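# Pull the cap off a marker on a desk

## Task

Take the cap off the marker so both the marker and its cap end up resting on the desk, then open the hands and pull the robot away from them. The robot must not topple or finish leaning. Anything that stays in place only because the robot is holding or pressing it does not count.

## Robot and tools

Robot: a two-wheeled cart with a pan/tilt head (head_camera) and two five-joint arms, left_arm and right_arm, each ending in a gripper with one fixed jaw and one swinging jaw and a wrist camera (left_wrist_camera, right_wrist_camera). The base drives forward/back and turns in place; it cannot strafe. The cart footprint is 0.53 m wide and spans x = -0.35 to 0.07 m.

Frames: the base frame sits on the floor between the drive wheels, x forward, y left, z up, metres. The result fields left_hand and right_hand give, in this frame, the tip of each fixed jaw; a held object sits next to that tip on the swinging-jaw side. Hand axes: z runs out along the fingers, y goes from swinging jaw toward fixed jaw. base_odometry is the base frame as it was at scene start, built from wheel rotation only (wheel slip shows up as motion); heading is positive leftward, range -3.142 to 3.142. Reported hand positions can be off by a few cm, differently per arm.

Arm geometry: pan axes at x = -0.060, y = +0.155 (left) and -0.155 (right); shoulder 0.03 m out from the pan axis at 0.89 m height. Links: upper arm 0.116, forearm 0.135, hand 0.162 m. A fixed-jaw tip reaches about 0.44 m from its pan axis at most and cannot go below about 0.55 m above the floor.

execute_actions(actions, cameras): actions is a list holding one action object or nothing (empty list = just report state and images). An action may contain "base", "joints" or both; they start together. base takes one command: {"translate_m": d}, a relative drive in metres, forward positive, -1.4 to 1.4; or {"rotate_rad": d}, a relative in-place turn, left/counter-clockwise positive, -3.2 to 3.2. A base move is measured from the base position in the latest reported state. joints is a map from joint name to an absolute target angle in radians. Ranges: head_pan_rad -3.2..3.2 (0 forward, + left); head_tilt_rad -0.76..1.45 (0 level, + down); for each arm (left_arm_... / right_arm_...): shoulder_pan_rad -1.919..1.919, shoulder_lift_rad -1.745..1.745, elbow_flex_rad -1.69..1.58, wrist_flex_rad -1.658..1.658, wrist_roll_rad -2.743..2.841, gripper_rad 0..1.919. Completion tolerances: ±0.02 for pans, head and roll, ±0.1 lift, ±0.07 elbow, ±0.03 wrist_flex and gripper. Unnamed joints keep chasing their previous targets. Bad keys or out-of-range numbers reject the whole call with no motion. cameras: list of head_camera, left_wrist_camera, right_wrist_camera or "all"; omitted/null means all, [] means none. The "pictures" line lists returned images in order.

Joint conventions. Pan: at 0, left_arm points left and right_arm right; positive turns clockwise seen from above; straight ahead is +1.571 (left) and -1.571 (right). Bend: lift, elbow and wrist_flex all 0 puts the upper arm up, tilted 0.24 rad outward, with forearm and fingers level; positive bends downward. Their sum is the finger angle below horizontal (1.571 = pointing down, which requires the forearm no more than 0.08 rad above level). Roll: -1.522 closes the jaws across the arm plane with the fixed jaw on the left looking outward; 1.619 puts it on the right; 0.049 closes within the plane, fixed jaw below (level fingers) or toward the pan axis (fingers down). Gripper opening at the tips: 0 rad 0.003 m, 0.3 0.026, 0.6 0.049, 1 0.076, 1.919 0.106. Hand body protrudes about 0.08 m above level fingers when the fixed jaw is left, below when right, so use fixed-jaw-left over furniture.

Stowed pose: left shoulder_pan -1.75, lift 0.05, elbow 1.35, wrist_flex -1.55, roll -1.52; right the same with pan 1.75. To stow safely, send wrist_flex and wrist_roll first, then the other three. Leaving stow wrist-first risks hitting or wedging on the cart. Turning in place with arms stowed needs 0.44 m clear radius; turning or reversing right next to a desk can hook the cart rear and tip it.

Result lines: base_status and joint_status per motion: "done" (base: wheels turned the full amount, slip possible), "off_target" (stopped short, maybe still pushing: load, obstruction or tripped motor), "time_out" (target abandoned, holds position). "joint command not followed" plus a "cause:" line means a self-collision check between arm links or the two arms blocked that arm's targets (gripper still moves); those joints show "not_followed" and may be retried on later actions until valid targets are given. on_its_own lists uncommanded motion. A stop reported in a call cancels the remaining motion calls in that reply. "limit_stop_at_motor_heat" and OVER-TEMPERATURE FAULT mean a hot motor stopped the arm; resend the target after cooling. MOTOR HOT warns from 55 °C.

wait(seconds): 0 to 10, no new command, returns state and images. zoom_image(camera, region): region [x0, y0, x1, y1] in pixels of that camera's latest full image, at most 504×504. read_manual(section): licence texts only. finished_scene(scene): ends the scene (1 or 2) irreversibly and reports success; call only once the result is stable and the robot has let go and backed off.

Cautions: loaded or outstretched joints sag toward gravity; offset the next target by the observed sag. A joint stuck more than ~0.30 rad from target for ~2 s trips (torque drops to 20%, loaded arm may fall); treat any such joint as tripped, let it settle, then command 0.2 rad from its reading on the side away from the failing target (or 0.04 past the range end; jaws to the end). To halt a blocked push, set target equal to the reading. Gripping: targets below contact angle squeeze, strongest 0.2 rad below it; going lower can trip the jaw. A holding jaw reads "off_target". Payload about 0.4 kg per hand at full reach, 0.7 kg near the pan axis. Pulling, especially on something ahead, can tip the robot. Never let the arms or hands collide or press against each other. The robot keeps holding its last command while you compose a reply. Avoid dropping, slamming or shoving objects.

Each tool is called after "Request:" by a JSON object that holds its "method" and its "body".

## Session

Request:
{"method": "execute_actions", "body": {"actions": [{"joints":{"head_tilt_rad":0.4}}]}}

Scene clock: 1.07 s.
base_odometry: x=+0.000 y=+0.000 heading=+0.000 (m, m, rad; odometry frame)
base_status: not commanded
joint_positions: head_pan_rad=-0.032 head_tilt_rad=+0.393 left_arm_shoulder_pan_rad=-1.776 left_arm_shoulder_lift_rad=+0.076 left_arm_elbow_flex_rad=+1.337 left_arm_wrist_flex_rad=-1.583 left_arm_wrist_roll_rad=-1.528 left_arm_gripper_rad=+1.920 right_arm_shoulder_pan_rad=+1.763 right_arm_shoulder_lift_rad=+0.065 right_arm_elbow_flex_rad=+1.364 right_arm_wrist_flex_rad=-1.491 right_arm_wrist_roll_rad=-1.530 right_arm_gripper_rad=+1.920
joint_status: all done
left_hand: x=-0.3046 y=+0.0961 z=+0.8987 quat_wxyz=(-0.081, -0.641, -0.064, +0.760) (m; base frame)
right_hand: x=-0.3069 y=-0.1149 z=+0.8815 quat_wxyz=(-0.067, +0.681, -0.068, -0.726) (m; base frame)
pictures: head_camera, left_wrist_camera, right_wrist_camera
Images, in order (width x height): head_camera 644x476, left_wrist_camera 644x476, right_wrist_camera 644x476.

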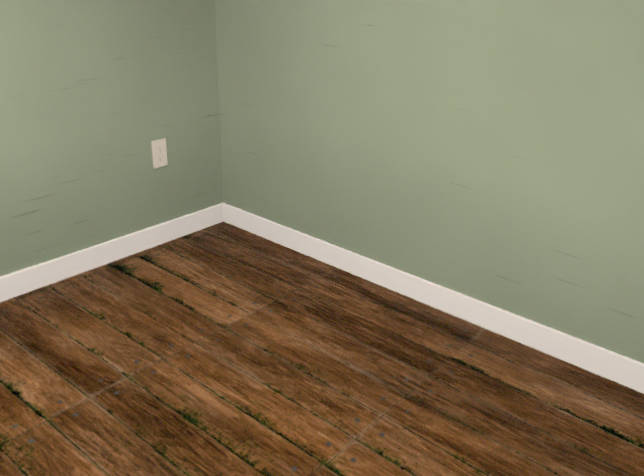

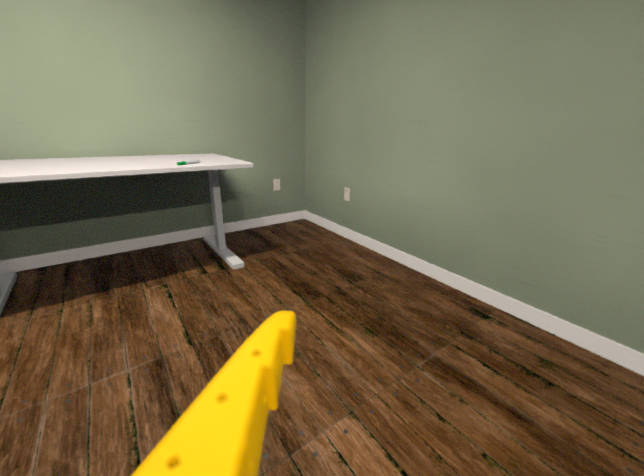

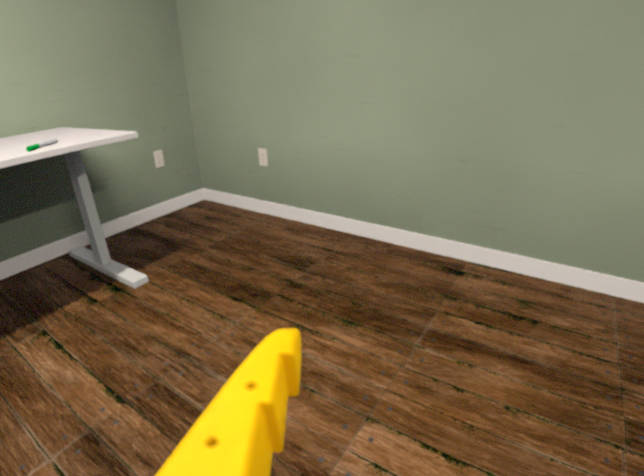

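Desk is behind, toward the right-rear.

Request:
{"method": "execute_actions", "body": {"actions": [{"base":{"rotate_rad":-2.6},"joints":{"head_tilt_rad":0.3}}], "cameras": ["head_camera"]}}

Scene clock: 8.40 s.
base_odometry: x=-0.001 y=+0.000 heading=-2.599 (m, m, rad; odometry frame)
base_status: done
joint_positions: head_pan_rad=-0.032 head_tilt_rad=+0.313 left_arm_shoulder_pan_rad=-1.776 left_arm_shoulder_lift_rad=+0.076 left_arm_elbow_flex_rad=+1.337 left_arm_wrist_flex_rad=-1.583 left_arm_wrist_roll_rad=-1.528 left_arm_gripper_rad=+1.920 right_arm_shoulder_pan_rad=+1.763 right_arm_shoulder_lift_rad=+0.065 right_arm_elbow_flex_rad=+1.364 right_arm_wrist_flex_rad=-1.491 right_arm_wrist_roll_rad=-1.530 right_arm_gripper_rad=+1.920
joint_status: all done
left_hand: x=-0.3046 y=+0.0961 z=+0.8987 quat_wxyz=(-0.081, -0.641, -0.064, +0.760) (m; base frame)
right_hand: x=-0.3069 y=-0.1149 z=+0.8815 quat_wxyz=(-0.067, +0.681, -0.068, -0.726) (m; base frame)
pictures: head_camera
Images, in order (width x height): head_camera 644x476.

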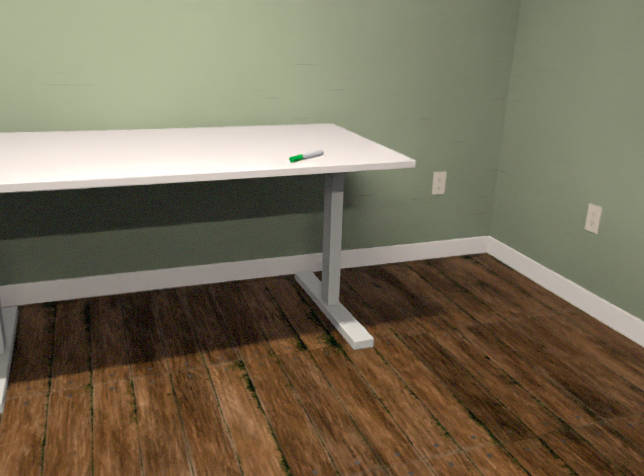

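Request:
{"method": "execute_actions", "body": {"actions": [{"base":{"translate_m":1.4},"joints":{"left_arm_shoulder_pan_rad":1.57,"right_arm_shoulder_pan_rad":-1.57,"left_arm_shoulder_lift_rad":-0.3,"right_arm_shoulder_lift_rad":-0.3,"left_arm_elbow_flex_rad":0.3,"right_arm_elbow_flex_rad":0.3,"head_tilt_rad":0.7}}], "cameras": []}}

Request:
{"method": "execute_actions", "body": {"actions": [{"base":{"translate_m":0.2},"joints":{"left_arm_wrist_flex_rad":1.5,"right_arm_wrist_flex_rad":1.5,"left_arm_wrist_roll_rad":0.05,"right_arm_wrist_roll_rad":0.05,"left_arm_gripper_rad":0.7,"right_arm_gripper_rad":0.7}}], "cameras": ["head_camera"]}}

Scene clock: 23.97 s.
base_odometry: x=-1.199 y=-0.723 heading=-2.596 (m, m, rad; odometry frame)
base_status: done
joint_positions: head_pan_rad=-0.032 head_tilt_rad=+0.695 left_arm_shoulder_pan_rad=+1.560 left_arm_shoulder_lift_rad=-0.274 left_arm_elbow_flex_rad=+0.334 left_arm_wrist_flex_rad=-1.583 left_arm_wrist_roll_rad=-1.528 left_arm_gripper_rad=+1.920 right_arm_shoulder_pan_rad=-1.558 right_arm_shoulder_lift_rad=-0.266 right_arm_elbow_flex_rad=+0.333 right_arm_wrist_flex_rad=-1.491 right_arm_wrist_roll_rad=-1.530 right_arm_gripper_rad=+1.920
joint_status: all done
left_hand: x=+0.1097 y=+0.1645 z=+1.1674 quat_wxyz=(+1.000, +0.000, +0.024, +0.008) (m; base frame)
right_hand: x=+0.1264 y=-0.1496 z=+1.1649 quat_wxyz=(+0.997, +0.001, +0.073, -0.002) (m; base frame)
pictures: none
No camera images: the call's "cameras" was empty. Leave "cameras" out to get every camera's image.

Scene clock: 26.73 s.
base_odometry: x=-1.370 y=-0.827 heading=-2.594 (m, m, rad; odometry frame)
base_status: done
joint_positions: head_pan_rad=-0.032 head_tilt_rad=+0.695 left_arm_shoulder_pan_rad=+1.560 left_arm_shoulder_lift_rad=-0.275 left_arm_elbow_flex_rad=+0.334 left_arm_wrist_flex_rad=+1.492 left_arm_wrist_roll_rad=+0.041 left_arm_gripper_rad=+0.711 right_arm_shoulder_pan_rad=-1.558 right_arm_shoulder_lift_rad=-0.269 right_arm_elbow_flex_rad=+0.333 right_arm_wrist_flex_rad=+1.494 right_arm_wrist_roll_rad=+0.043 right_arm_gripper_rad=+0.711
joint_status: all done
left_hand: x=+0.0972 y=+0.1563 z=+0.8466 quat_wxyz=(+0.008, -0.708, +0.706, -0.007) (m; base frame)
right_hand: x=+0.0965 y=-0.1573 z=+0.8459 quat_wxyz=(+0.005, -0.701, +0.713, -0.005) (m; base frame)
pictures: head_camera
Images, in order (width x height): head_camera 644x476.

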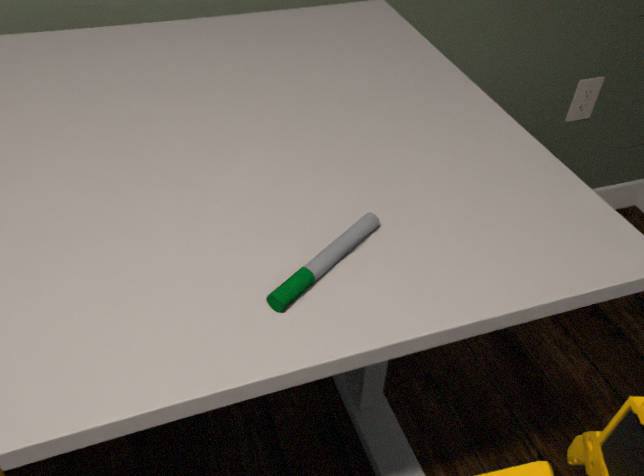

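Request:
{"method": "execute_actions", "body": {"actions": [{"base":{"translate_m":0.15},"joints":{"head_tilt_rad":1.0,"left_arm_shoulder_pan_rad":1.9,"left_arm_shoulder_lift_rad":0.6,"left_arm_elbow_flex_rad":-0.4,"left_arm_wrist_flex_rad":1.2,"left_arm_wrist_roll_rad":1.1,"right_arm_shoulder_pan_rad":-1.85,"right_arm_shoulder_lift_rad":0.95,"right_arm_elbow_flex_rad":-0.85,"right_arm_wrist_flex_rad":0.8,"right_arm_wrist_roll_rad":0.5}}]}}

Scene clock: 35.37 s.
base_odometry: x=-1.498 y=-0.905 heading=-2.592 (m, m, rad; odometry frame)
base_status: done
joint_positions: head_pan_rad=-0.032 head_tilt_rad=+0.995 left_arm_shoulder_pan_rad=+1.884 left_arm_shoulder_lift_rad=+0.619 left_arm_elbow_flex_rad=-0.366 left_arm_wrist_flex_rad=+1.208 left_arm_wrist_roll_rad=+1.092 left_arm_gripper_rad=+0.711 right_arm_shoulder_pan_rad=-1.839 right_arm_shoulder_lift_rad=+0.976 right_arm_elbow_flex_rad=-0.812 right_arm_wrist_flex_rad=+0.813 right_arm_wrist_roll_rad=+0.493 right_arm_gripper_rad=+0.711
joint_status: all done
joint sent to its limit — the command would take left_arm_shoulder_pan_rad past its upper limit, so that joint was sent only as far as its limit.
left_hand: x=+0.1893 y=+0.0668 z=+0.7807 quat_wxyz=(+0.006, -0.912, +0.407, -0.055) (m; base frame)
right_hand: x=+0.2855 y=-0.0639 z=+0.7801 quat_wxyz=(+0.188, -0.869, +0.398, -0.224) (m; base frame)
pictures: head_camera, left_wrist_camera, right_wrist_camera
Images, in order (width x height): head_camera 644x476, left_wrist_camera 644x476, right_wrist_camera 644x476.

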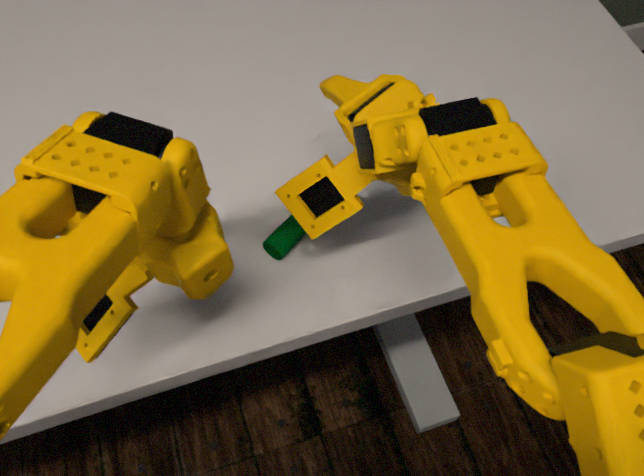

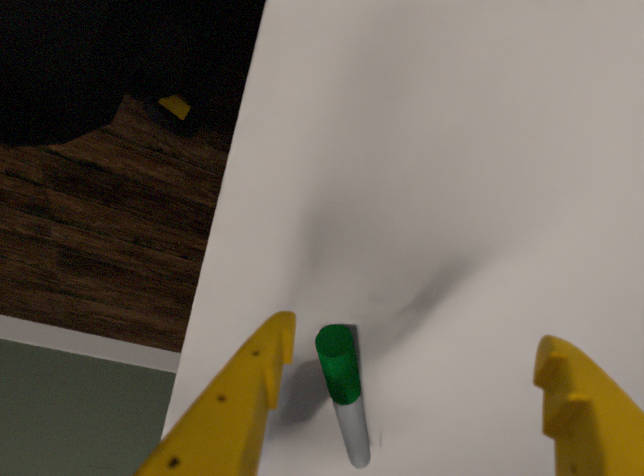

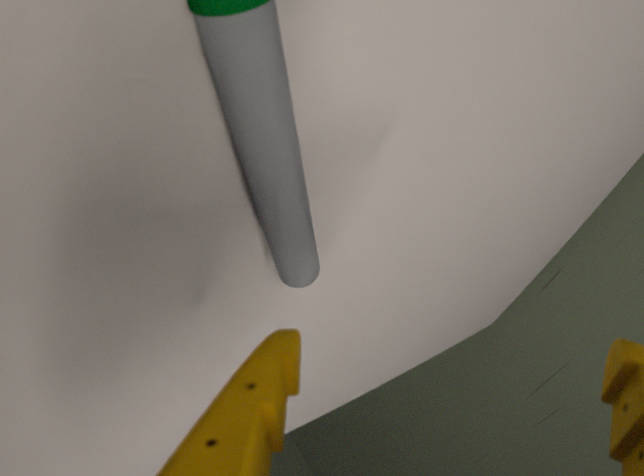

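Request:
{"method": "execute_actions", "body": {"actions": [{"joints":{"right_arm_shoulder_pan_rad":-1.9,"right_arm_shoulder_lift_rad":0.7,"right_arm_elbow_flex_rad":-0.5,"right_arm_wrist_flex_rad":1.1,"right_arm_wrist_roll_rad":0.65,"left_arm_shoulder_pan_rad":1.6}}], "cameras": ["head_camera","right_wrist_camera"]}}

Scene clock: 44.17 s.
base_odometry: x=-1.498 y=-0.905 heading=-2.592 (m, m, rad; odometry frame)
base_status: not commanded
joint_positions: head_pan_rad=-0.032 head_tilt_rad=+0.995 left_arm_shoulder_pan_rad=+1.611 left_arm_shoulder_lift_rad=+0.619 left_arm_elbow_flex_rad=-0.366 left_arm_wrist_flex_rad=+1.208 left_arm_wrist_roll_rad=+1.092 left_arm_gripper_rad=+0.711 right_arm_shoulder_pan_rad=-1.890 right_arm_shoulder_lift_rad=+0.766 right_arm_elbow_flex_rad=-0.493 right_arm_wrist_flex_rad=+1.094 right_arm_wrist_roll_rad=+0.643 right_arm_gripper_rad=+0.711
joint_status: all done
left_hand: x=+0.2038 y=+0.1373 z=+0.7807 quat_wxyz=(+0.013, -0.959, +0.280, -0.053) (m; base frame)
right_hand: x=+0.2133 y=-0.0698 z=+0.7659 quat_wxyz=(+0.062, -0.942, +0.321, -0.081) (m; base frame)
pictures: head_camera, right_wrist_camera
Images, in order (width x height): head_camera 644x476, right_wrist_camera 644x476.

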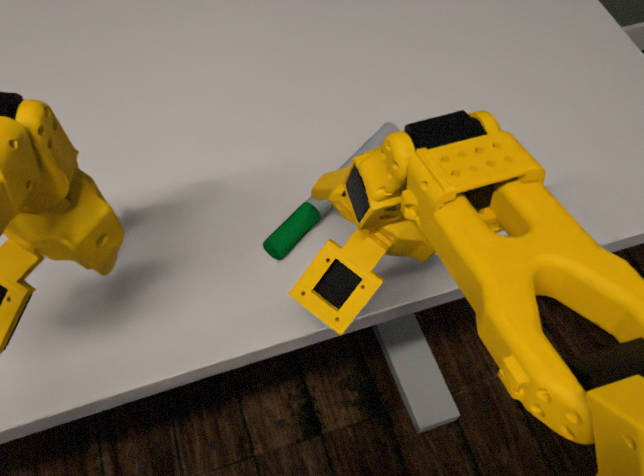

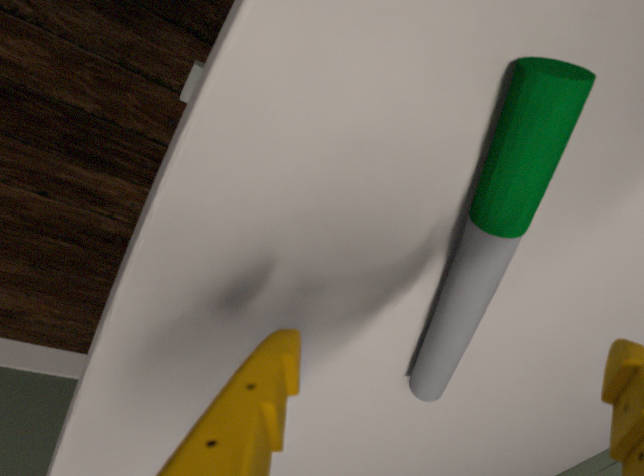

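Request:
{"method": "execute_actions", "body": {"actions": [{"joints":{"right_arm_shoulder_lift_rad":0.9,"right_arm_elbow_flex_rad":-0.72,"right_arm_wrist_flex_rad":1.02,"right_arm_wrist_roll_rad":0.58}}], "cameras": ["head_camera","right_wrist_camera"]}}

Scene clock: 49.40 s.
base_odometry: x=-1.498 y=-0.905 heading=-2.592 (m, m, rad; odometry frame)
base_status: not commanded
joint_positions: head_pan_rad=-0.032 head_tilt_rad=+0.995 left_arm_shoulder_pan_rad=+1.611 left_arm_shoulder_lift_rad=+0.619 left_arm_elbow_flex_rad=-0.366 left_arm_wrist_flex_rad=+1.208 left_arm_wrist_roll_rad=+1.092 left_arm_gripper_rad=+0.711 right_arm_shoulder_pan_rad=-1.890 right_arm_shoulder_lift_rad=+0.922 right_arm_elbow_flex_rad=-0.685 right_arm_wrist_flex_rad=+1.031 right_arm_wrist_roll_rad=+0.586 right_arm_gripper_rad=+0.711
joint_status: all done
left_hand: x=+0.2038 y=+0.1373 z=+0.7807 quat_wxyz=(+0.013, -0.959, +0.280, -0.053) (m; base frame)
right_hand: x=+0.2366 y=-0.0617 z=+0.7578 quat_wxyz=(+0.094, -0.926, +0.346, -0.118) (m; base frame)
pictures: head_camera, right_wrist_camera
Images, in order (width x height): head_camera 644x476, right_wrist_camera 644x476.

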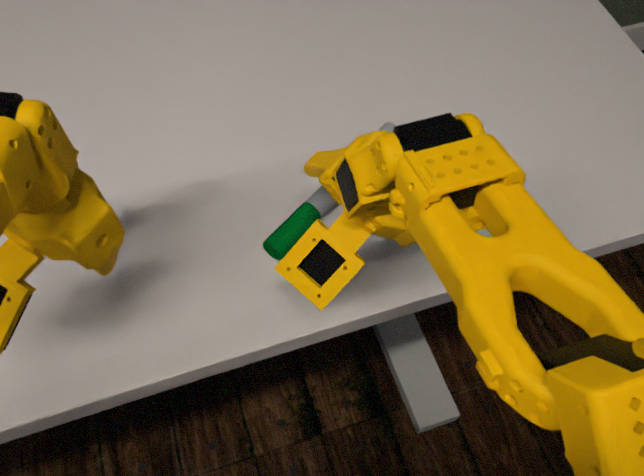

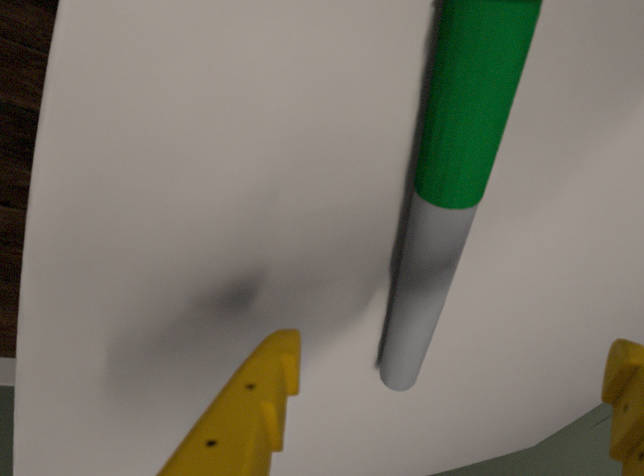

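Still above; lower ~2.5cm with a bit more forward.

Request:
{"method": "execute_actions", "body": {"actions": [{"joints":{"right_arm_shoulder_lift_rad":1.08,"right_arm_elbow_flex_rad":-0.8,"right_arm_wrist_flex_rad":0.93,"right_arm_wrist_roll_rad":0.5}}], "cameras": ["right_wrist_camera"]}}

Scene clock: 52.83 s.
base_odometry: x=-1.498 y=-0.905 heading=-2.592 (m, m, rad; odometry frame)
base_status: not commanded
joint_positions: head_pan_rad=-0.032 head_tilt_rad=+0.995 left_arm_shoulder_pan_rad=+1.611 left_arm_shoulder_lift_rad=+0.619 left_arm_elbow_flex_rad=-0.366 left_arm_wrist_flex_rad=+1.208 left_arm_wrist_roll_rad=+1.092 left_arm_gripper_rad=+0.711 right_arm_shoulder_pan_rad=-1.890 right_arm_shoulder_lift_rad=+1.105 right_arm_elbow_flex_rad=-0.763 right_arm_wrist_flex_rad=+0.940 right_arm_wrist_roll_rad=+0.508 right_arm_gripper_rad=+0.711
joint_status: all done
left_hand: x=+0.2038 y=+0.1373 z=+0.7807 quat_wxyz=(+0.013, -0.959, +0.280, -0.053) (m; base frame)
right_hand: x=+0.2370 y=-0.0610 z=+0.7234 quat_wxyz=(+0.094, -0.913, +0.382, -0.109) (m; base frame)
pictures: right_wrist_camera
Images, in order (width x height): right_wrist_camera 644x476.

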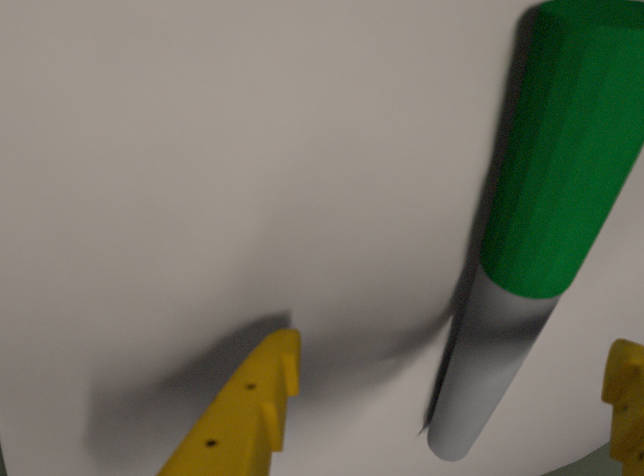

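Request:
{"method": "execute_actions", "body": {"actions": [{"base":{"translate_m":0.03},"joints":{"right_arm_shoulder_lift_rad":1.05}}], "cameras": ["right_wrist_camera"]}}

Request:
{"method": "execute_actions", "body": {"actions": [{"joints":{"right_arm_gripper_rad":0.0}}], "cameras": ["head_camera","right_wrist_camera"]}}

Scene clock: 57.57 s.
base_odometry: x=-1.525 y=-0.922 heading=-2.591 (m, m, rad; odometry frame)
base_status: done
joint_positions: head_pan_rad=-0.032 head_tilt_rad=+0.995 left_arm_shoulder_pan_rad=+1.611 left_arm_shoulder_lift_rad=+0.619 left_arm_elbow_flex_rad=-0.368 left_arm_wrist_flex_rad=+1.208 left_arm_wrist_roll_rad=+1.092 left_arm_gripper_rad=+0.711 right_arm_shoulder_pan_rad=-1.890 right_arm_shoulder_lift_rad=+1.105 right_arm_elbow_flex_rad=-0.765 right_arm_wrist_flex_rad=+0.939 right_arm_wrist_roll_rad=+0.508 right_arm_gripper_rad=+0.711
joint_status: all done
left_hand: x=+0.2041 y=+0.1373 z=+0.7810 quat_wxyz=(+0.013, -0.958, +0.280, -0.054) (m; base frame)
right_hand: x=+0.2375 y=-0.0609 z=+0.7237 quat_wxyz=(+0.095, -0.913, +0.382, -0.110) (m; base frame)
pictures: right_wrist_camera
Images, in order (width x height): right_wrist_camera 644x476.

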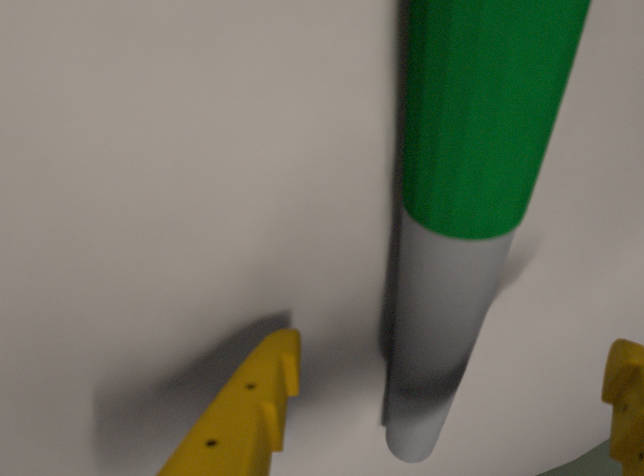

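Scene clock: 58.47 s.
base_odometry: x=-1.525 y=-0.922 heading=-2.591 (m, m, rad; odometry frame)
base_status: not commanded
joint_positions: head_pan_rad=-0.032 head_tilt_rad=+0.995 left_arm_shoulder_pan_rad=+1.611 left_arm_shoulder_lift_rad=+0.619 left_arm_elbow_flex_rad=-0.368 left_arm_wrist_flex_rad=+1.208 left_arm_wrist_roll_rad=+1.092 left_arm_gripper_rad=+0.711 right_arm_shoulder_pan_rad=-1.890 right_arm_shoulder_lift_rad=+1.099 right_arm_elbow_flex_rad=-0.774 right_arm_wrist_flex_rad=+0.937 right_arm_wrist_roll_rad=+0.508 right_arm_gripper_rad=+0.012
joint_status: all done
left_hand: x=+0.2041 y=+0.1373 z=+0.7810 quat_wxyz=(+0.013, -0.958, +0.280, -0.054) (m; base frame)
right_hand: x=+0.2404 y=-0.0599 z=+0.7271 quat_wxyz=(+0.101, -0.912, +0.381, -0.116) (m; base frame)
pictures: head_camera, right_wrist_camera
Images, in order (width x height): head_camera 644x476, right_wrist_camera 644x476.

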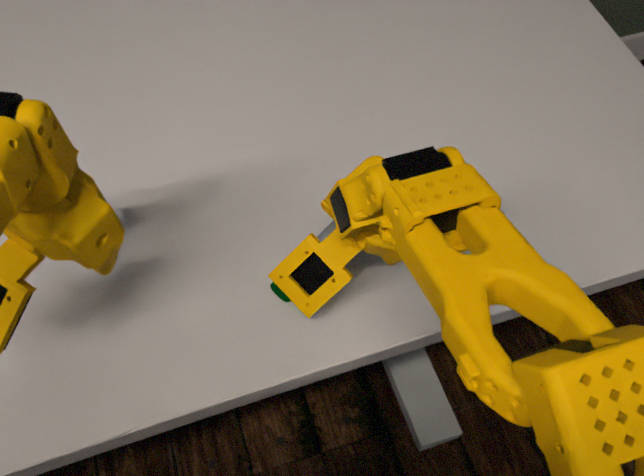

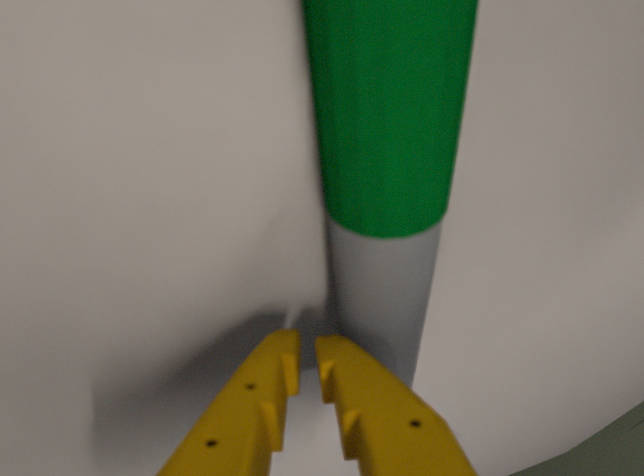

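Request:
{"method": "execute_actions", "body": {"actions": [{"joints":{"right_arm_shoulder_lift_rad":0.75,"right_arm_elbow_flex_rad":-0.85,"right_arm_wrist_flex_rad":1.15}}], "cameras": []}}

Request:
{"method": "execute_actions", "body": {"actions": [{"joints":{"right_arm_wrist_roll_rad":-2.6,"right_arm_gripper_rad":0.6}}], "cameras": []}}

Request:
{"method": "execute_actions", "body": {"actions": [{"joints":{"right_arm_shoulder_lift_rad":0.98,"right_arm_elbow_flex_rad":-0.85,"right_arm_wrist_flex_rad":0.9}}], "cameras": ["head_camera","right_wrist_camera"]}}

Scene clock: 68.43 s.
base_odometry: x=-1.525 y=-0.922 heading=-2.591 (m, m, rad; odometry frame)
base_status: not commanded
joint_positions: head_pan_rad=-0.032 head_tilt_rad=+0.995 left_arm_shoulder_pan_rad=+1.611 left_arm_shoulder_lift_rad=+0.619 left_arm_elbow_flex_rad=-0.368 left_arm_wrist_flex_rad=+1.208 left_arm_wrist_roll_rad=+1.092 left_arm_gripper_rad=+0.711 right_arm_shoulder_pan_rad=-1.890 right_arm_shoulder_lift_rad=+0.817 right_arm_elbow_flex_rad=-0.817 right_arm_wrist_flex_rad=+1.146 right_arm_wrist_roll_rad=+0.508 right_arm_gripper_rad=+0.011
joint_status: all done
left_hand: x=+0.2041 y=+0.1373 z=+0.7810 quat_wxyz=(+0.013, -0.958, +0.280, -0.054) (m; base frame)
right_hand: x=+0.2512 y=-0.0563 z=+0.8068 quat_wxyz=(+0.138, -0.902, +0.377, -0.159) (m; base frame)
pictures: none
No camera images: the call's "cameras" was empty. Leave "cameras" out to get every camera's image.

Scene clock: 71.57 s.
base_odometry: x=-1.525 y=-0.922 heading=-2.591 (m, m, rad; odometry frame)
base_status: not commanded
joint_positions: head_pan_rad=-0.032 head_tilt_rad=+0.995 left_arm_shoulder_pan_rad=+1.611 left_arm_shoulder_lift_rad=+0.619 left_arm_elbow_flex_rad=-0.368 left_arm_wrist_flex_rad=+1.208 left_arm_wrist_roll_rad=+1.092 left_arm_gripper_rad=+0.711 right_arm_shoulder_pan_rad=-1.890 right_arm_shoulder_lift_rad=+0.817 right_arm_elbow_flex_rad=-0.817 right_arm_wrist_flex_rad=+1.146 right_arm_wrist_roll_rad=-2.594 right_arm_gripper_rad=+0.589
joint_status: all done
left_hand: x=+0.2041 y=+0.1373 z=+0.7810 quat_wxyz=(+0.013, -0.958, +0.280, -0.054) (m; base frame)
right_hand: x=+0.2607 y=-0.0451 z=+0.8125 quat_wxyz=(+0.162, +0.359, +0.909, +0.135) (m; base frame)
pictures: none
No camera images: the call's "cameras" was empty. Leave "cameras" out to get every camera's image.

Scene clock: 72.50 s.
base_odometry: x=-1.525 y=-0.922 heading=-2.591 (m, m, rad; odometry frame)
base_status: not commanded
joint_positions: head_pan_rad=-0.032 head_tilt_rad=+0.995 left_arm_shoulder_pan_rad=+1.611 left_arm_shoulder_lift_rad=+0.619 left_arm_elbow_flex_rad=-0.368 left_arm_wrist_flex_rad=+1.208 left_arm_wrist_roll_rad=+1.092 left_arm_gripper_rad=+0.711 right_arm_shoulder_pan_rad=-1.890 right_arm_shoulder_lift_rad=+1.007 right_arm_elbow_flex_rad=-0.817 right_arm_wrist_flex_rad=+0.913 right_arm_wrist_roll_rad=-2.594 right_arm_gripper_rad=+0.589
joint_status: all done
left_hand: x=+0.2041 y=+0.1373 z=+0.7810 quat_wxyz=(+0.013, -0.958, +0.280, -0.054) (m; base frame)
right_hand: x=+0.2736 y=-0.0408 z=+0.7700 quat_wxyz=(+0.178, +0.357, +0.905, +0.149) (m; base frame)
pictures: head_camera, right_wrist_camera
Images, in order (width x height): head_camera 644x476, right_wrist_camera 644x476.

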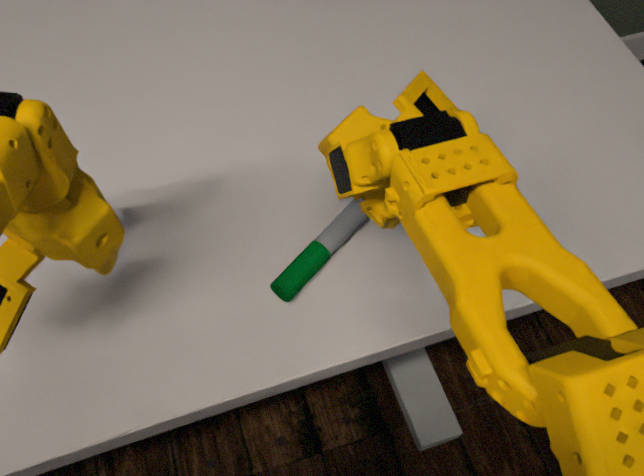

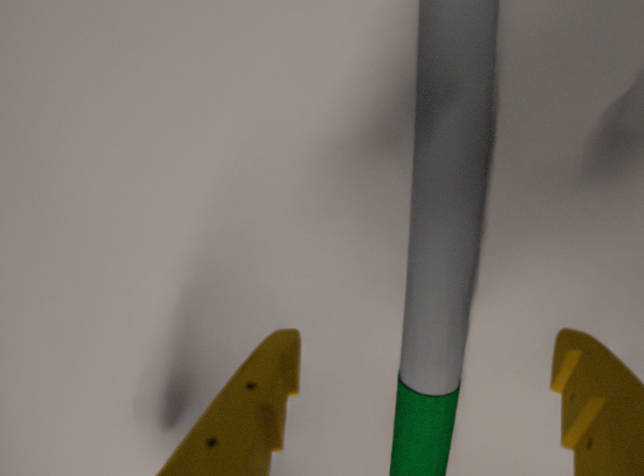

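Request:
{"method": "execute_actions", "body": {"actions": [{"joints":{"right_arm_shoulder_lift_rad":1.1,"right_arm_elbow_flex_rad":-0.87,"right_arm_wrist_flex_rad":0.95}}], "cameras": ["right_wrist_camera"]}}

Request:
{"method": "execute_actions", "body": {"actions": [{"joints":{"right_arm_gripper_rad":0.0}}], "cameras": ["head_camera","right_wrist_camera"]}}

Scene clock: 77.17 s.
base_odometry: x=-1.525 y=-0.922 heading=-2.591 (m, m, rad; odometry frame)
base_status: not commanded
joint_positions: head_pan_rad=-0.032 head_tilt_rad=+0.995 left_arm_shoulder_pan_rad=+1.611 left_arm_shoulder_lift_rad=+0.619 left_arm_elbow_flex_rad=-0.368 left_arm_wrist_flex_rad=+1.208 left_arm_wrist_roll_rad=+1.092 left_arm_gripper_rad=+0.711 right_arm_shoulder_pan_rad=-1.890 right_arm_shoulder_lift_rad=+1.125 right_arm_elbow_flex_rad=-0.834 right_arm_wrist_flex_rad=+0.945 right_arm_wrist_roll_rad=-2.594 right_arm_gripper_rad=+0.589
joint_status: all done
left_hand: x=+0.2041 y=+0.1373 z=+0.7810 quat_wxyz=(+0.013, -0.958, +0.280, -0.054) (m; base frame)
right_hand: x=+0.2559 y=-0.0467 z=+0.7342 quat_wxyz=(+0.128, +0.362, +0.917, +0.107) (m; base frame)
pictures: right_wrist_camera
Images, in order (width x height): right_wrist_camera 644x476.

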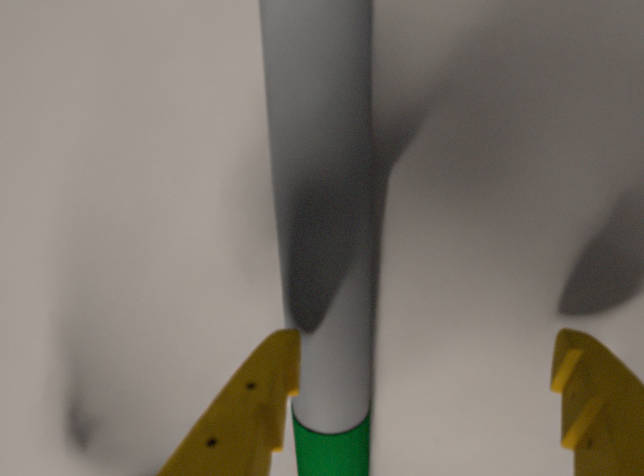

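Scene clock: 78.00 s.
base_odometry: x=-1.525 y=-0.922 heading=-2.591 (m, m, rad; odometry frame)
base_status: not commanded
joint_positions: head_pan_rad=-0.032 head_tilt_rad=+0.995 left_arm_shoulder_pan_rad=+1.611 left_arm_shoulder_lift_rad=+0.619 left_arm_elbow_flex_rad=-0.368 left_arm_wrist_flex_rad=+1.208 left_arm_wrist_roll_rad=+1.092 left_arm_gripper_rad=+0.711 right_arm_shoulder_pan_rad=-1.890 right_arm_shoulder_lift_rad=+1.125 right_arm_elbow_flex_rad=-0.834 right_arm_wrist_flex_rad=+0.945 right_arm_wrist_roll_rad=-2.594 right_arm_gripper_rad=+0.012
joint_status: all done
left_hand: x=+0.2041 y=+0.1373 z=+0.7810 quat_wxyz=(+0.013, -0.958, +0.280, -0.054) (m; base frame)
right_hand: x=+0.2559 y=-0.0467 z=+0.7342 quat_wxyz=(+0.128, +0.362, +0.917, +0.107) (m; base frame)
pictures: head_camera, right_wrist_camera
Images, in order (width x height): head_camera 644x476, right_wrist_camera 644x476.

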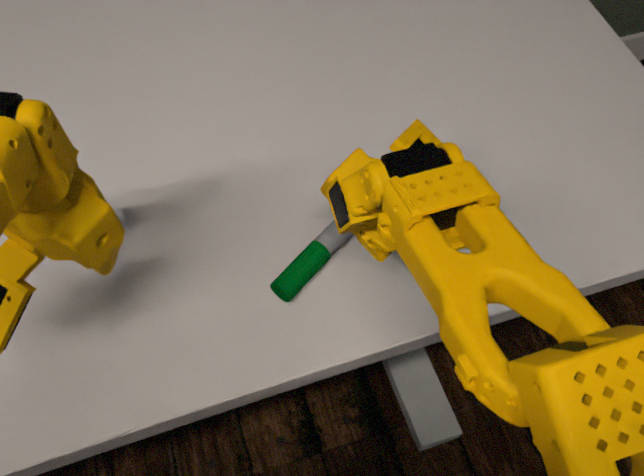

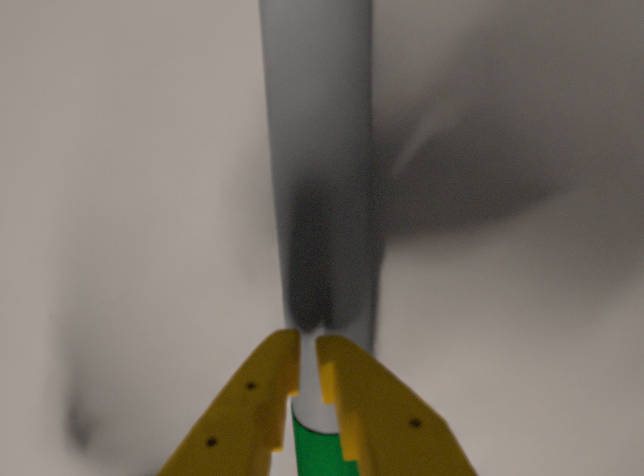

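Request:
{"method": "execute_actions", "body": {"actions": [{"joints":{"right_arm_gripper_rad":0.6,"right_arm_wrist_flex_rad":0.75}}], "cameras": []}}

Request:
{"method": "execute_actions", "body": {"actions": [{"joints":{"right_arm_shoulder_lift_rad":1.24,"right_arm_elbow_flex_rad":-0.9,"right_arm_wrist_flex_rad":0.72}}], "cameras": ["right_wrist_camera"]}}

Scene clock: 84.73 s.
base_odometry: x=-1.525 y=-0.922 heading=-2.591 (m, m, rad; odometry frame)
base_status: not commanded
joint_positions: head_pan_rad=-0.032 head_tilt_rad=+0.995 left_arm_shoulder_pan_rad=+1.611 left_arm_shoulder_lift_rad=+0.619 left_arm_elbow_flex_rad=-0.368 left_arm_wrist_flex_rad=+1.208 left_arm_wrist_roll_rad=+1.092 left_arm_gripper_rad=+0.711 right_arm_shoulder_pan_rad=-1.890 right_arm_shoulder_lift_rad=+1.125 right_arm_elbow_flex_rad=-0.834 right_arm_wrist_flex_rad=+0.762 right_arm_wrist_roll_rad=-2.594 right_arm_gripper_rad=+0.588
joint_status: all done
left_hand: x=+0.2041 y=+0.1373 z=+0.7810 quat_wxyz=(+0.013, -0.958, +0.280, -0.054) (m; base frame)
right_hand: x=+0.2808 y=-0.0385 z=+0.7474 quat_wxyz=(+0.197, +0.355, +0.899, +0.164) (m; base frame)
pictures: none
No camera images: the call's "cameras" was empty. Leave "cameras" out to get every camera's image.

Scene clock: 85.50 s.
base_odometry: x=-1.525 y=-0.922 heading=-2.591 (m, m, rad; odometry frame)
base_status: not commanded
joint_positions: head_pan_rad=-0.032 head_tilt_rad=+0.995 left_arm_shoulder_pan_rad=+1.611 left_arm_shoulder_lift_rad=+0.619 left_arm_elbow_flex_rad=-0.368 left_arm_wrist_flex_rad=+1.208 left_arm_wrist_roll_rad=+1.092 left_arm_gripper_rad=+0.711 right_arm_shoulder_pan_rad=-1.891 right_arm_shoulder_lift_rad=+1.223 right_arm_elbow_flex_rad=-0.898 right_arm_wrist_flex_rad=+0.725 right_arm_wrist_roll_rad=-2.594 right_arm_gripper_rad=+0.589
joint_status: all done
left_hand: x=+0.2041 y=+0.1373 z=+0.7810 quat_wxyz=(+0.013, -0.958, +0.280, -0.054) (m; base frame)
right_hand: x=+0.2815 y=-0.0376 z=+0.7320 quat_wxyz=(+0.198, +0.354, +0.899, +0.165) (m; base frame)
pictures: right_wrist_camera
Images, in order (width x height): right_wrist_camera 644x476.

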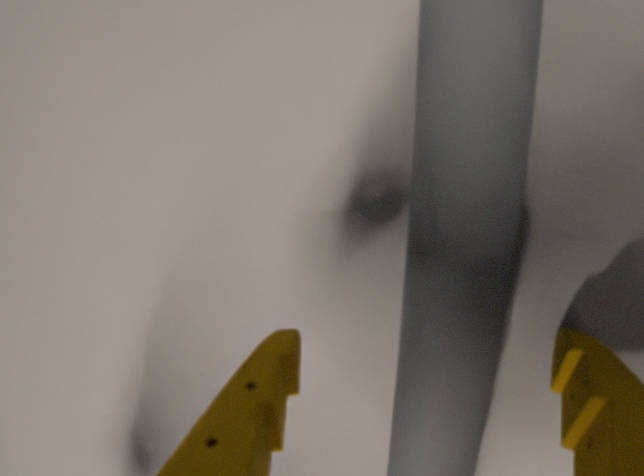

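Request:
{"method": "execute_actions", "body": {"actions": [{"joints":{"right_arm_gripper_rad":0.36}}], "cameras": []}}

Request:
{"method": "execute_actions", "body": {"actions": [{"joints":{"right_arm_shoulder_lift_rad":1.3,"right_arm_wrist_flex_rad":0.68}}], "cameras": ["right_wrist_camera"]}}

Request:
{"method": "execute_actions", "body": {"actions": [{"joints":{"right_arm_gripper_rad":0.0}}], "cameras": ["head_camera","right_wrist_camera"]}}

Scene clock: 92.00 s.
base_odometry: x=-1.525 y=-0.922 heading=-2.591 (m, m, rad; odometry frame)
base_status: not commanded
joint_positions: head_pan_rad=-0.032 head_tilt_rad=+0.995 left_arm_shoulder_pan_rad=+1.611 left_arm_shoulder_lift_rad=+0.619 left_arm_elbow_flex_rad=-0.368 left_arm_wrist_flex_rad=+1.208 left_arm_wrist_roll_rad=+1.092 left_arm_gripper_rad=+0.711 right_arm_shoulder_pan_rad=-1.891 right_arm_shoulder_lift_rad=+1.238 right_arm_elbow_flex_rad=-0.898 right_arm_wrist_flex_rad=+0.724 right_arm_wrist_roll_rad=-2.594 right_arm_gripper_rad=+0.369
joint_status: all done
left_hand: x=+0.2041 y=+0.1373 z=+0.7810 quat_wxyz=(+0.013, -0.958, +0.280, -0.054) (m; base frame)
right_hand: x=+0.2793 y=-0.0384 z=+0.7271 quat_wxyz=(+0.192, +0.355, +0.901, +0.161) (m; base frame)
pictures: none
No camera images: the call's "cameras" was empty. Leave "cameras" out to get every camera's image.

Scene clock: 92.60 s.
base_odometry: x=-1.525 y=-0.922 heading=-2.591 (m, m, rad; odometry frame)
base_status: not commanded
joint_positions: head_pan_rad=-0.032 head_tilt_rad=+0.995 left_arm_shoulder_pan_rad=+1.611 left_arm_shoulder_lift_rad=+0.619 left_arm_elbow_flex_rad=-0.368 left_arm_wrist_flex_rad=+1.208 left_arm_wrist_roll_rad=+1.092 left_arm_gripper_rad=+0.711 right_arm_shoulder_pan_rad=-1.891 right_arm_shoulder_lift_rad=+1.257 right_arm_elbow_flex_rad=-0.903 right_arm_wrist_flex_rad=+0.682 right_arm_wrist_roll_rad=-2.594 right_arm_gripper_rad=+0.365
joint_status: all done
left_hand: x=+0.2041 y=+0.1373 z=+0.7810 quat_wxyz=(+0.013, -0.958, +0.280, -0.054) (m; base frame)
right_hand: x=+0.2825 y=-0.0373 z=+0.7256 quat_wxyz=(+0.203, +0.354, +0.897, +0.169) (m; base frame)
pictures: right_wrist_camera
Images, in order (width x height): right_wrist_camera 644x476.

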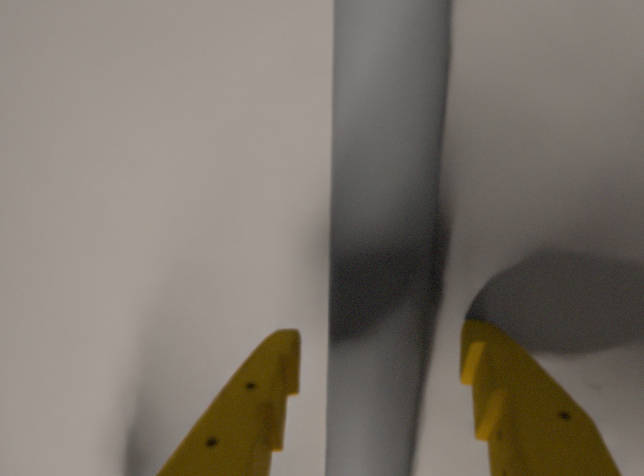

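Scene clock: 93.30 s.
base_odometry: x=-1.525 y=-0.922 heading=-2.591 (m, m, rad; odometry frame)
base_status: not commanded
joint_positions: head_pan_rad=-0.032 head_tilt_rad=+0.995 left_arm_shoulder_pan_rad=+1.611 left_arm_shoulder_lift_rad=+0.619 left_arm_elbow_flex_rad=-0.368 left_arm_wrist_flex_rad=+1.208 left_arm_wrist_roll_rad=+1.092 left_arm_gripper_rad=+0.711 right_arm_shoulder_pan_rad=-1.891 right_arm_shoulder_lift_rad=+1.274 right_arm_elbow_flex_rad=-0.903 right_arm_wrist_flex_rad=+0.681 right_arm_wrist_roll_rad=-2.594 right_arm_gripper_rad=+0.202
joint_status: right_arm_gripper_rad off_target (ended at +0.202, target +0.000)
left_hand: x=+0.2041 y=+0.1373 z=+0.7810 quat_wxyz=(+0.013, -0.958, +0.280, -0.054) (m; base frame)
right_hand: x=+0.2799 y=-0.0382 z=+0.7201 quat_wxyz=(+0.197, +0.354, +0.899, +0.165) (m; base frame)
pictures: head_camera, right_wrist_camera
Images, in order (width x height): head_camera 644x476, right_wrist_camera 644x476.

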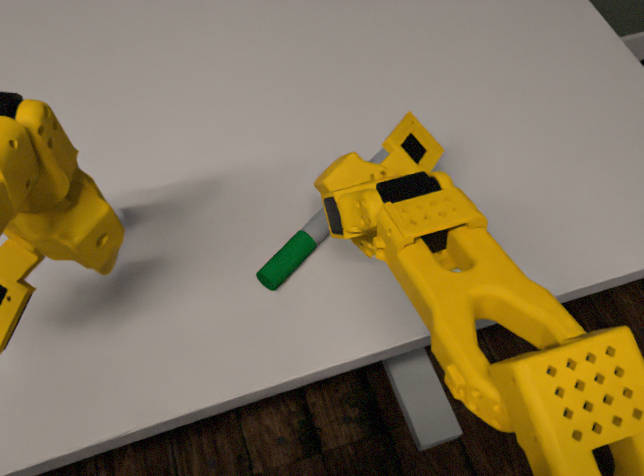

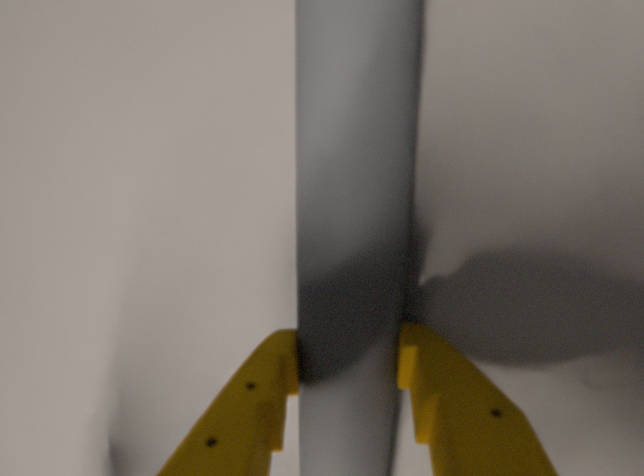

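Request:
{"method": "execute_actions", "body": {"actions": [{"joints":{"right_arm_shoulder_lift_rad":1.27,"right_arm_wrist_roll_rad":-2.74,"left_arm_shoulder_pan_rad":1.91,"left_arm_shoulder_lift_rad":0.8,"left_arm_elbow_flex_rad":-0.55,"left_arm_wrist_flex_rad":1.1,"left_arm_wrist_roll_rad":-2.15,"left_arm_gripper_rad":0.6}}], "cameras": ["head_camera","left_wrist_camera"]}}

Scene clock: 104.90 s.
base_odometry: x=-1.525 y=-0.922 heading=-2.591 (m, m, rad; odometry frame)
base_status: not commanded
joint_positions: head_pan_rad=-0.032 head_tilt_rad=+0.995 left_arm_shoulder_pan_rad=+1.884 left_arm_shoulder_lift_rad=+0.820 left_arm_elbow_flex_rad=-0.515 left_arm_wrist_flex_rad=+1.110 left_arm_wrist_roll_rad=-2.142 left_arm_gripper_rad=+0.612 right_arm_shoulder_pan_rad=-1.891 right_arm_shoulder_lift_rad=+1.272 right_arm_elbow_flex_rad=-0.903 right_arm_wrist_flex_rad=+0.681 right_arm_wrist_roll_rad=-2.730 right_arm_gripper_rad=+0.202
joint_status: left_arm_shoulder_pan_rad off_target (ended at +1.884, target +1.910); the others done
joint sent to its limit — the command would take left_arm_shoulder_pan_rad past its upper limit, so that joint was sent only as far as its limit.
left_hand: x=+0.2191 y=+0.0714 z=+0.7569 quat_wxyz=(+0.077, +0.448, +0.890, +0.012) (m; base frame)
right_hand: x=+0.2809 y=-0.0389 z=+0.7209 quat_wxyz=(+0.186, +0.415, +0.873, +0.178) (m; base frame)
pictures: head_camera, left_wrist_camera
Images, in order (width x height): head_camera 644x476, left_wrist_camera 644x476.

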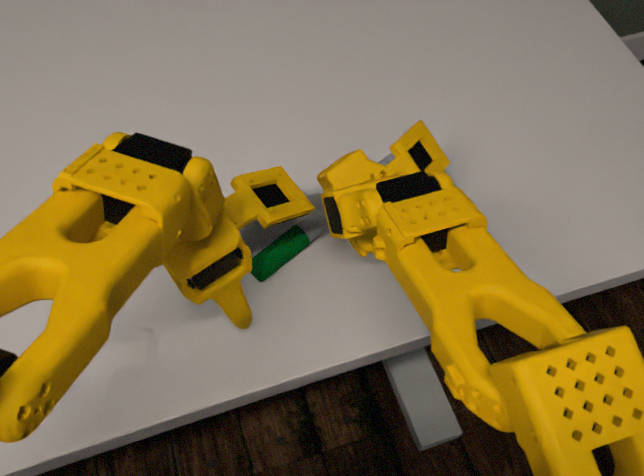

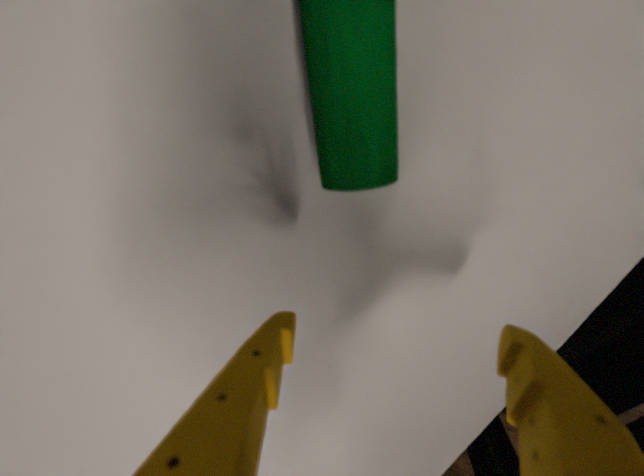

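Request:
{"method": "execute_actions", "body": {"actions": [{"joints":{"left_arm_shoulder_lift_rad":0.97,"left_arm_elbow_flex_rad":-0.75,"left_arm_wrist_flex_rad":0.88}}], "cameras": ["head_camera","left_wrist_camera"]}}

Scene clock: 111.10 s.
base_odometry: x=-1.525 y=-0.922 heading=-2.591 (m, m, rad; odometry frame)
base_status: not commanded
joint_positions: head_pan_rad=-0.032 head_tilt_rad=+0.995 left_arm_shoulder_pan_rad=+1.884 left_arm_shoulder_lift_rad=+1.005 left_arm_elbow_flex_rad=-0.691 left_arm_wrist_flex_rad=+0.904 left_arm_wrist_roll_rad=-2.145 left_arm_gripper_rad=+0.612 right_arm_shoulder_pan_rad=-1.890 right_arm_shoulder_lift_rad=+1.272 right_arm_elbow_flex_rad=-0.903 right_arm_wrist_flex_rad=+0.679 right_arm_wrist_roll_rad=-2.736 right_arm_gripper_rad=+0.202
joint_status: all done
left_hand: x=+0.2558 y=+0.0595 z=+0.7448 quat_wxyz=(+0.173, +0.444, +0.879, +0.027) (m; base frame)
right_hand: x=+0.2813 y=-0.0394 z=+0.7210 quat_wxyz=(+0.186, +0.418, +0.871, +0.179) (m; base frame)
pictures: head_camera, left_wrist_camera
Images, in order (width x height): head_camera 644x476, left_wrist_camera 644x476.

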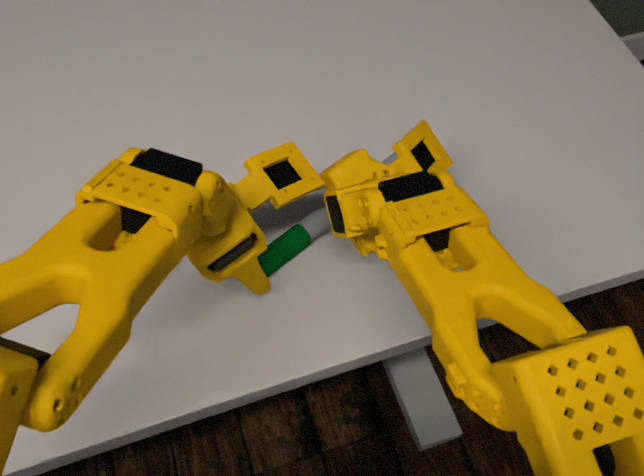

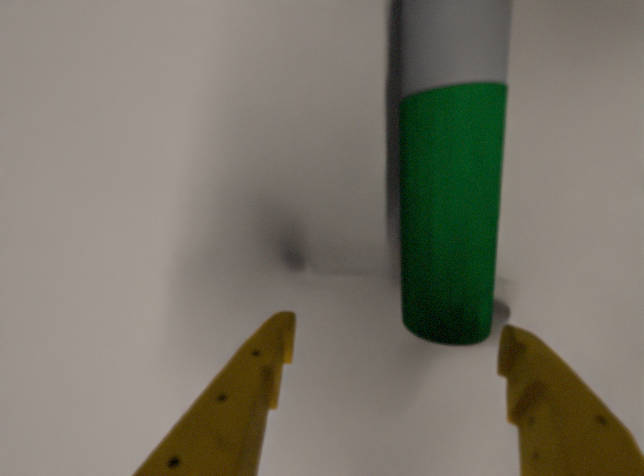

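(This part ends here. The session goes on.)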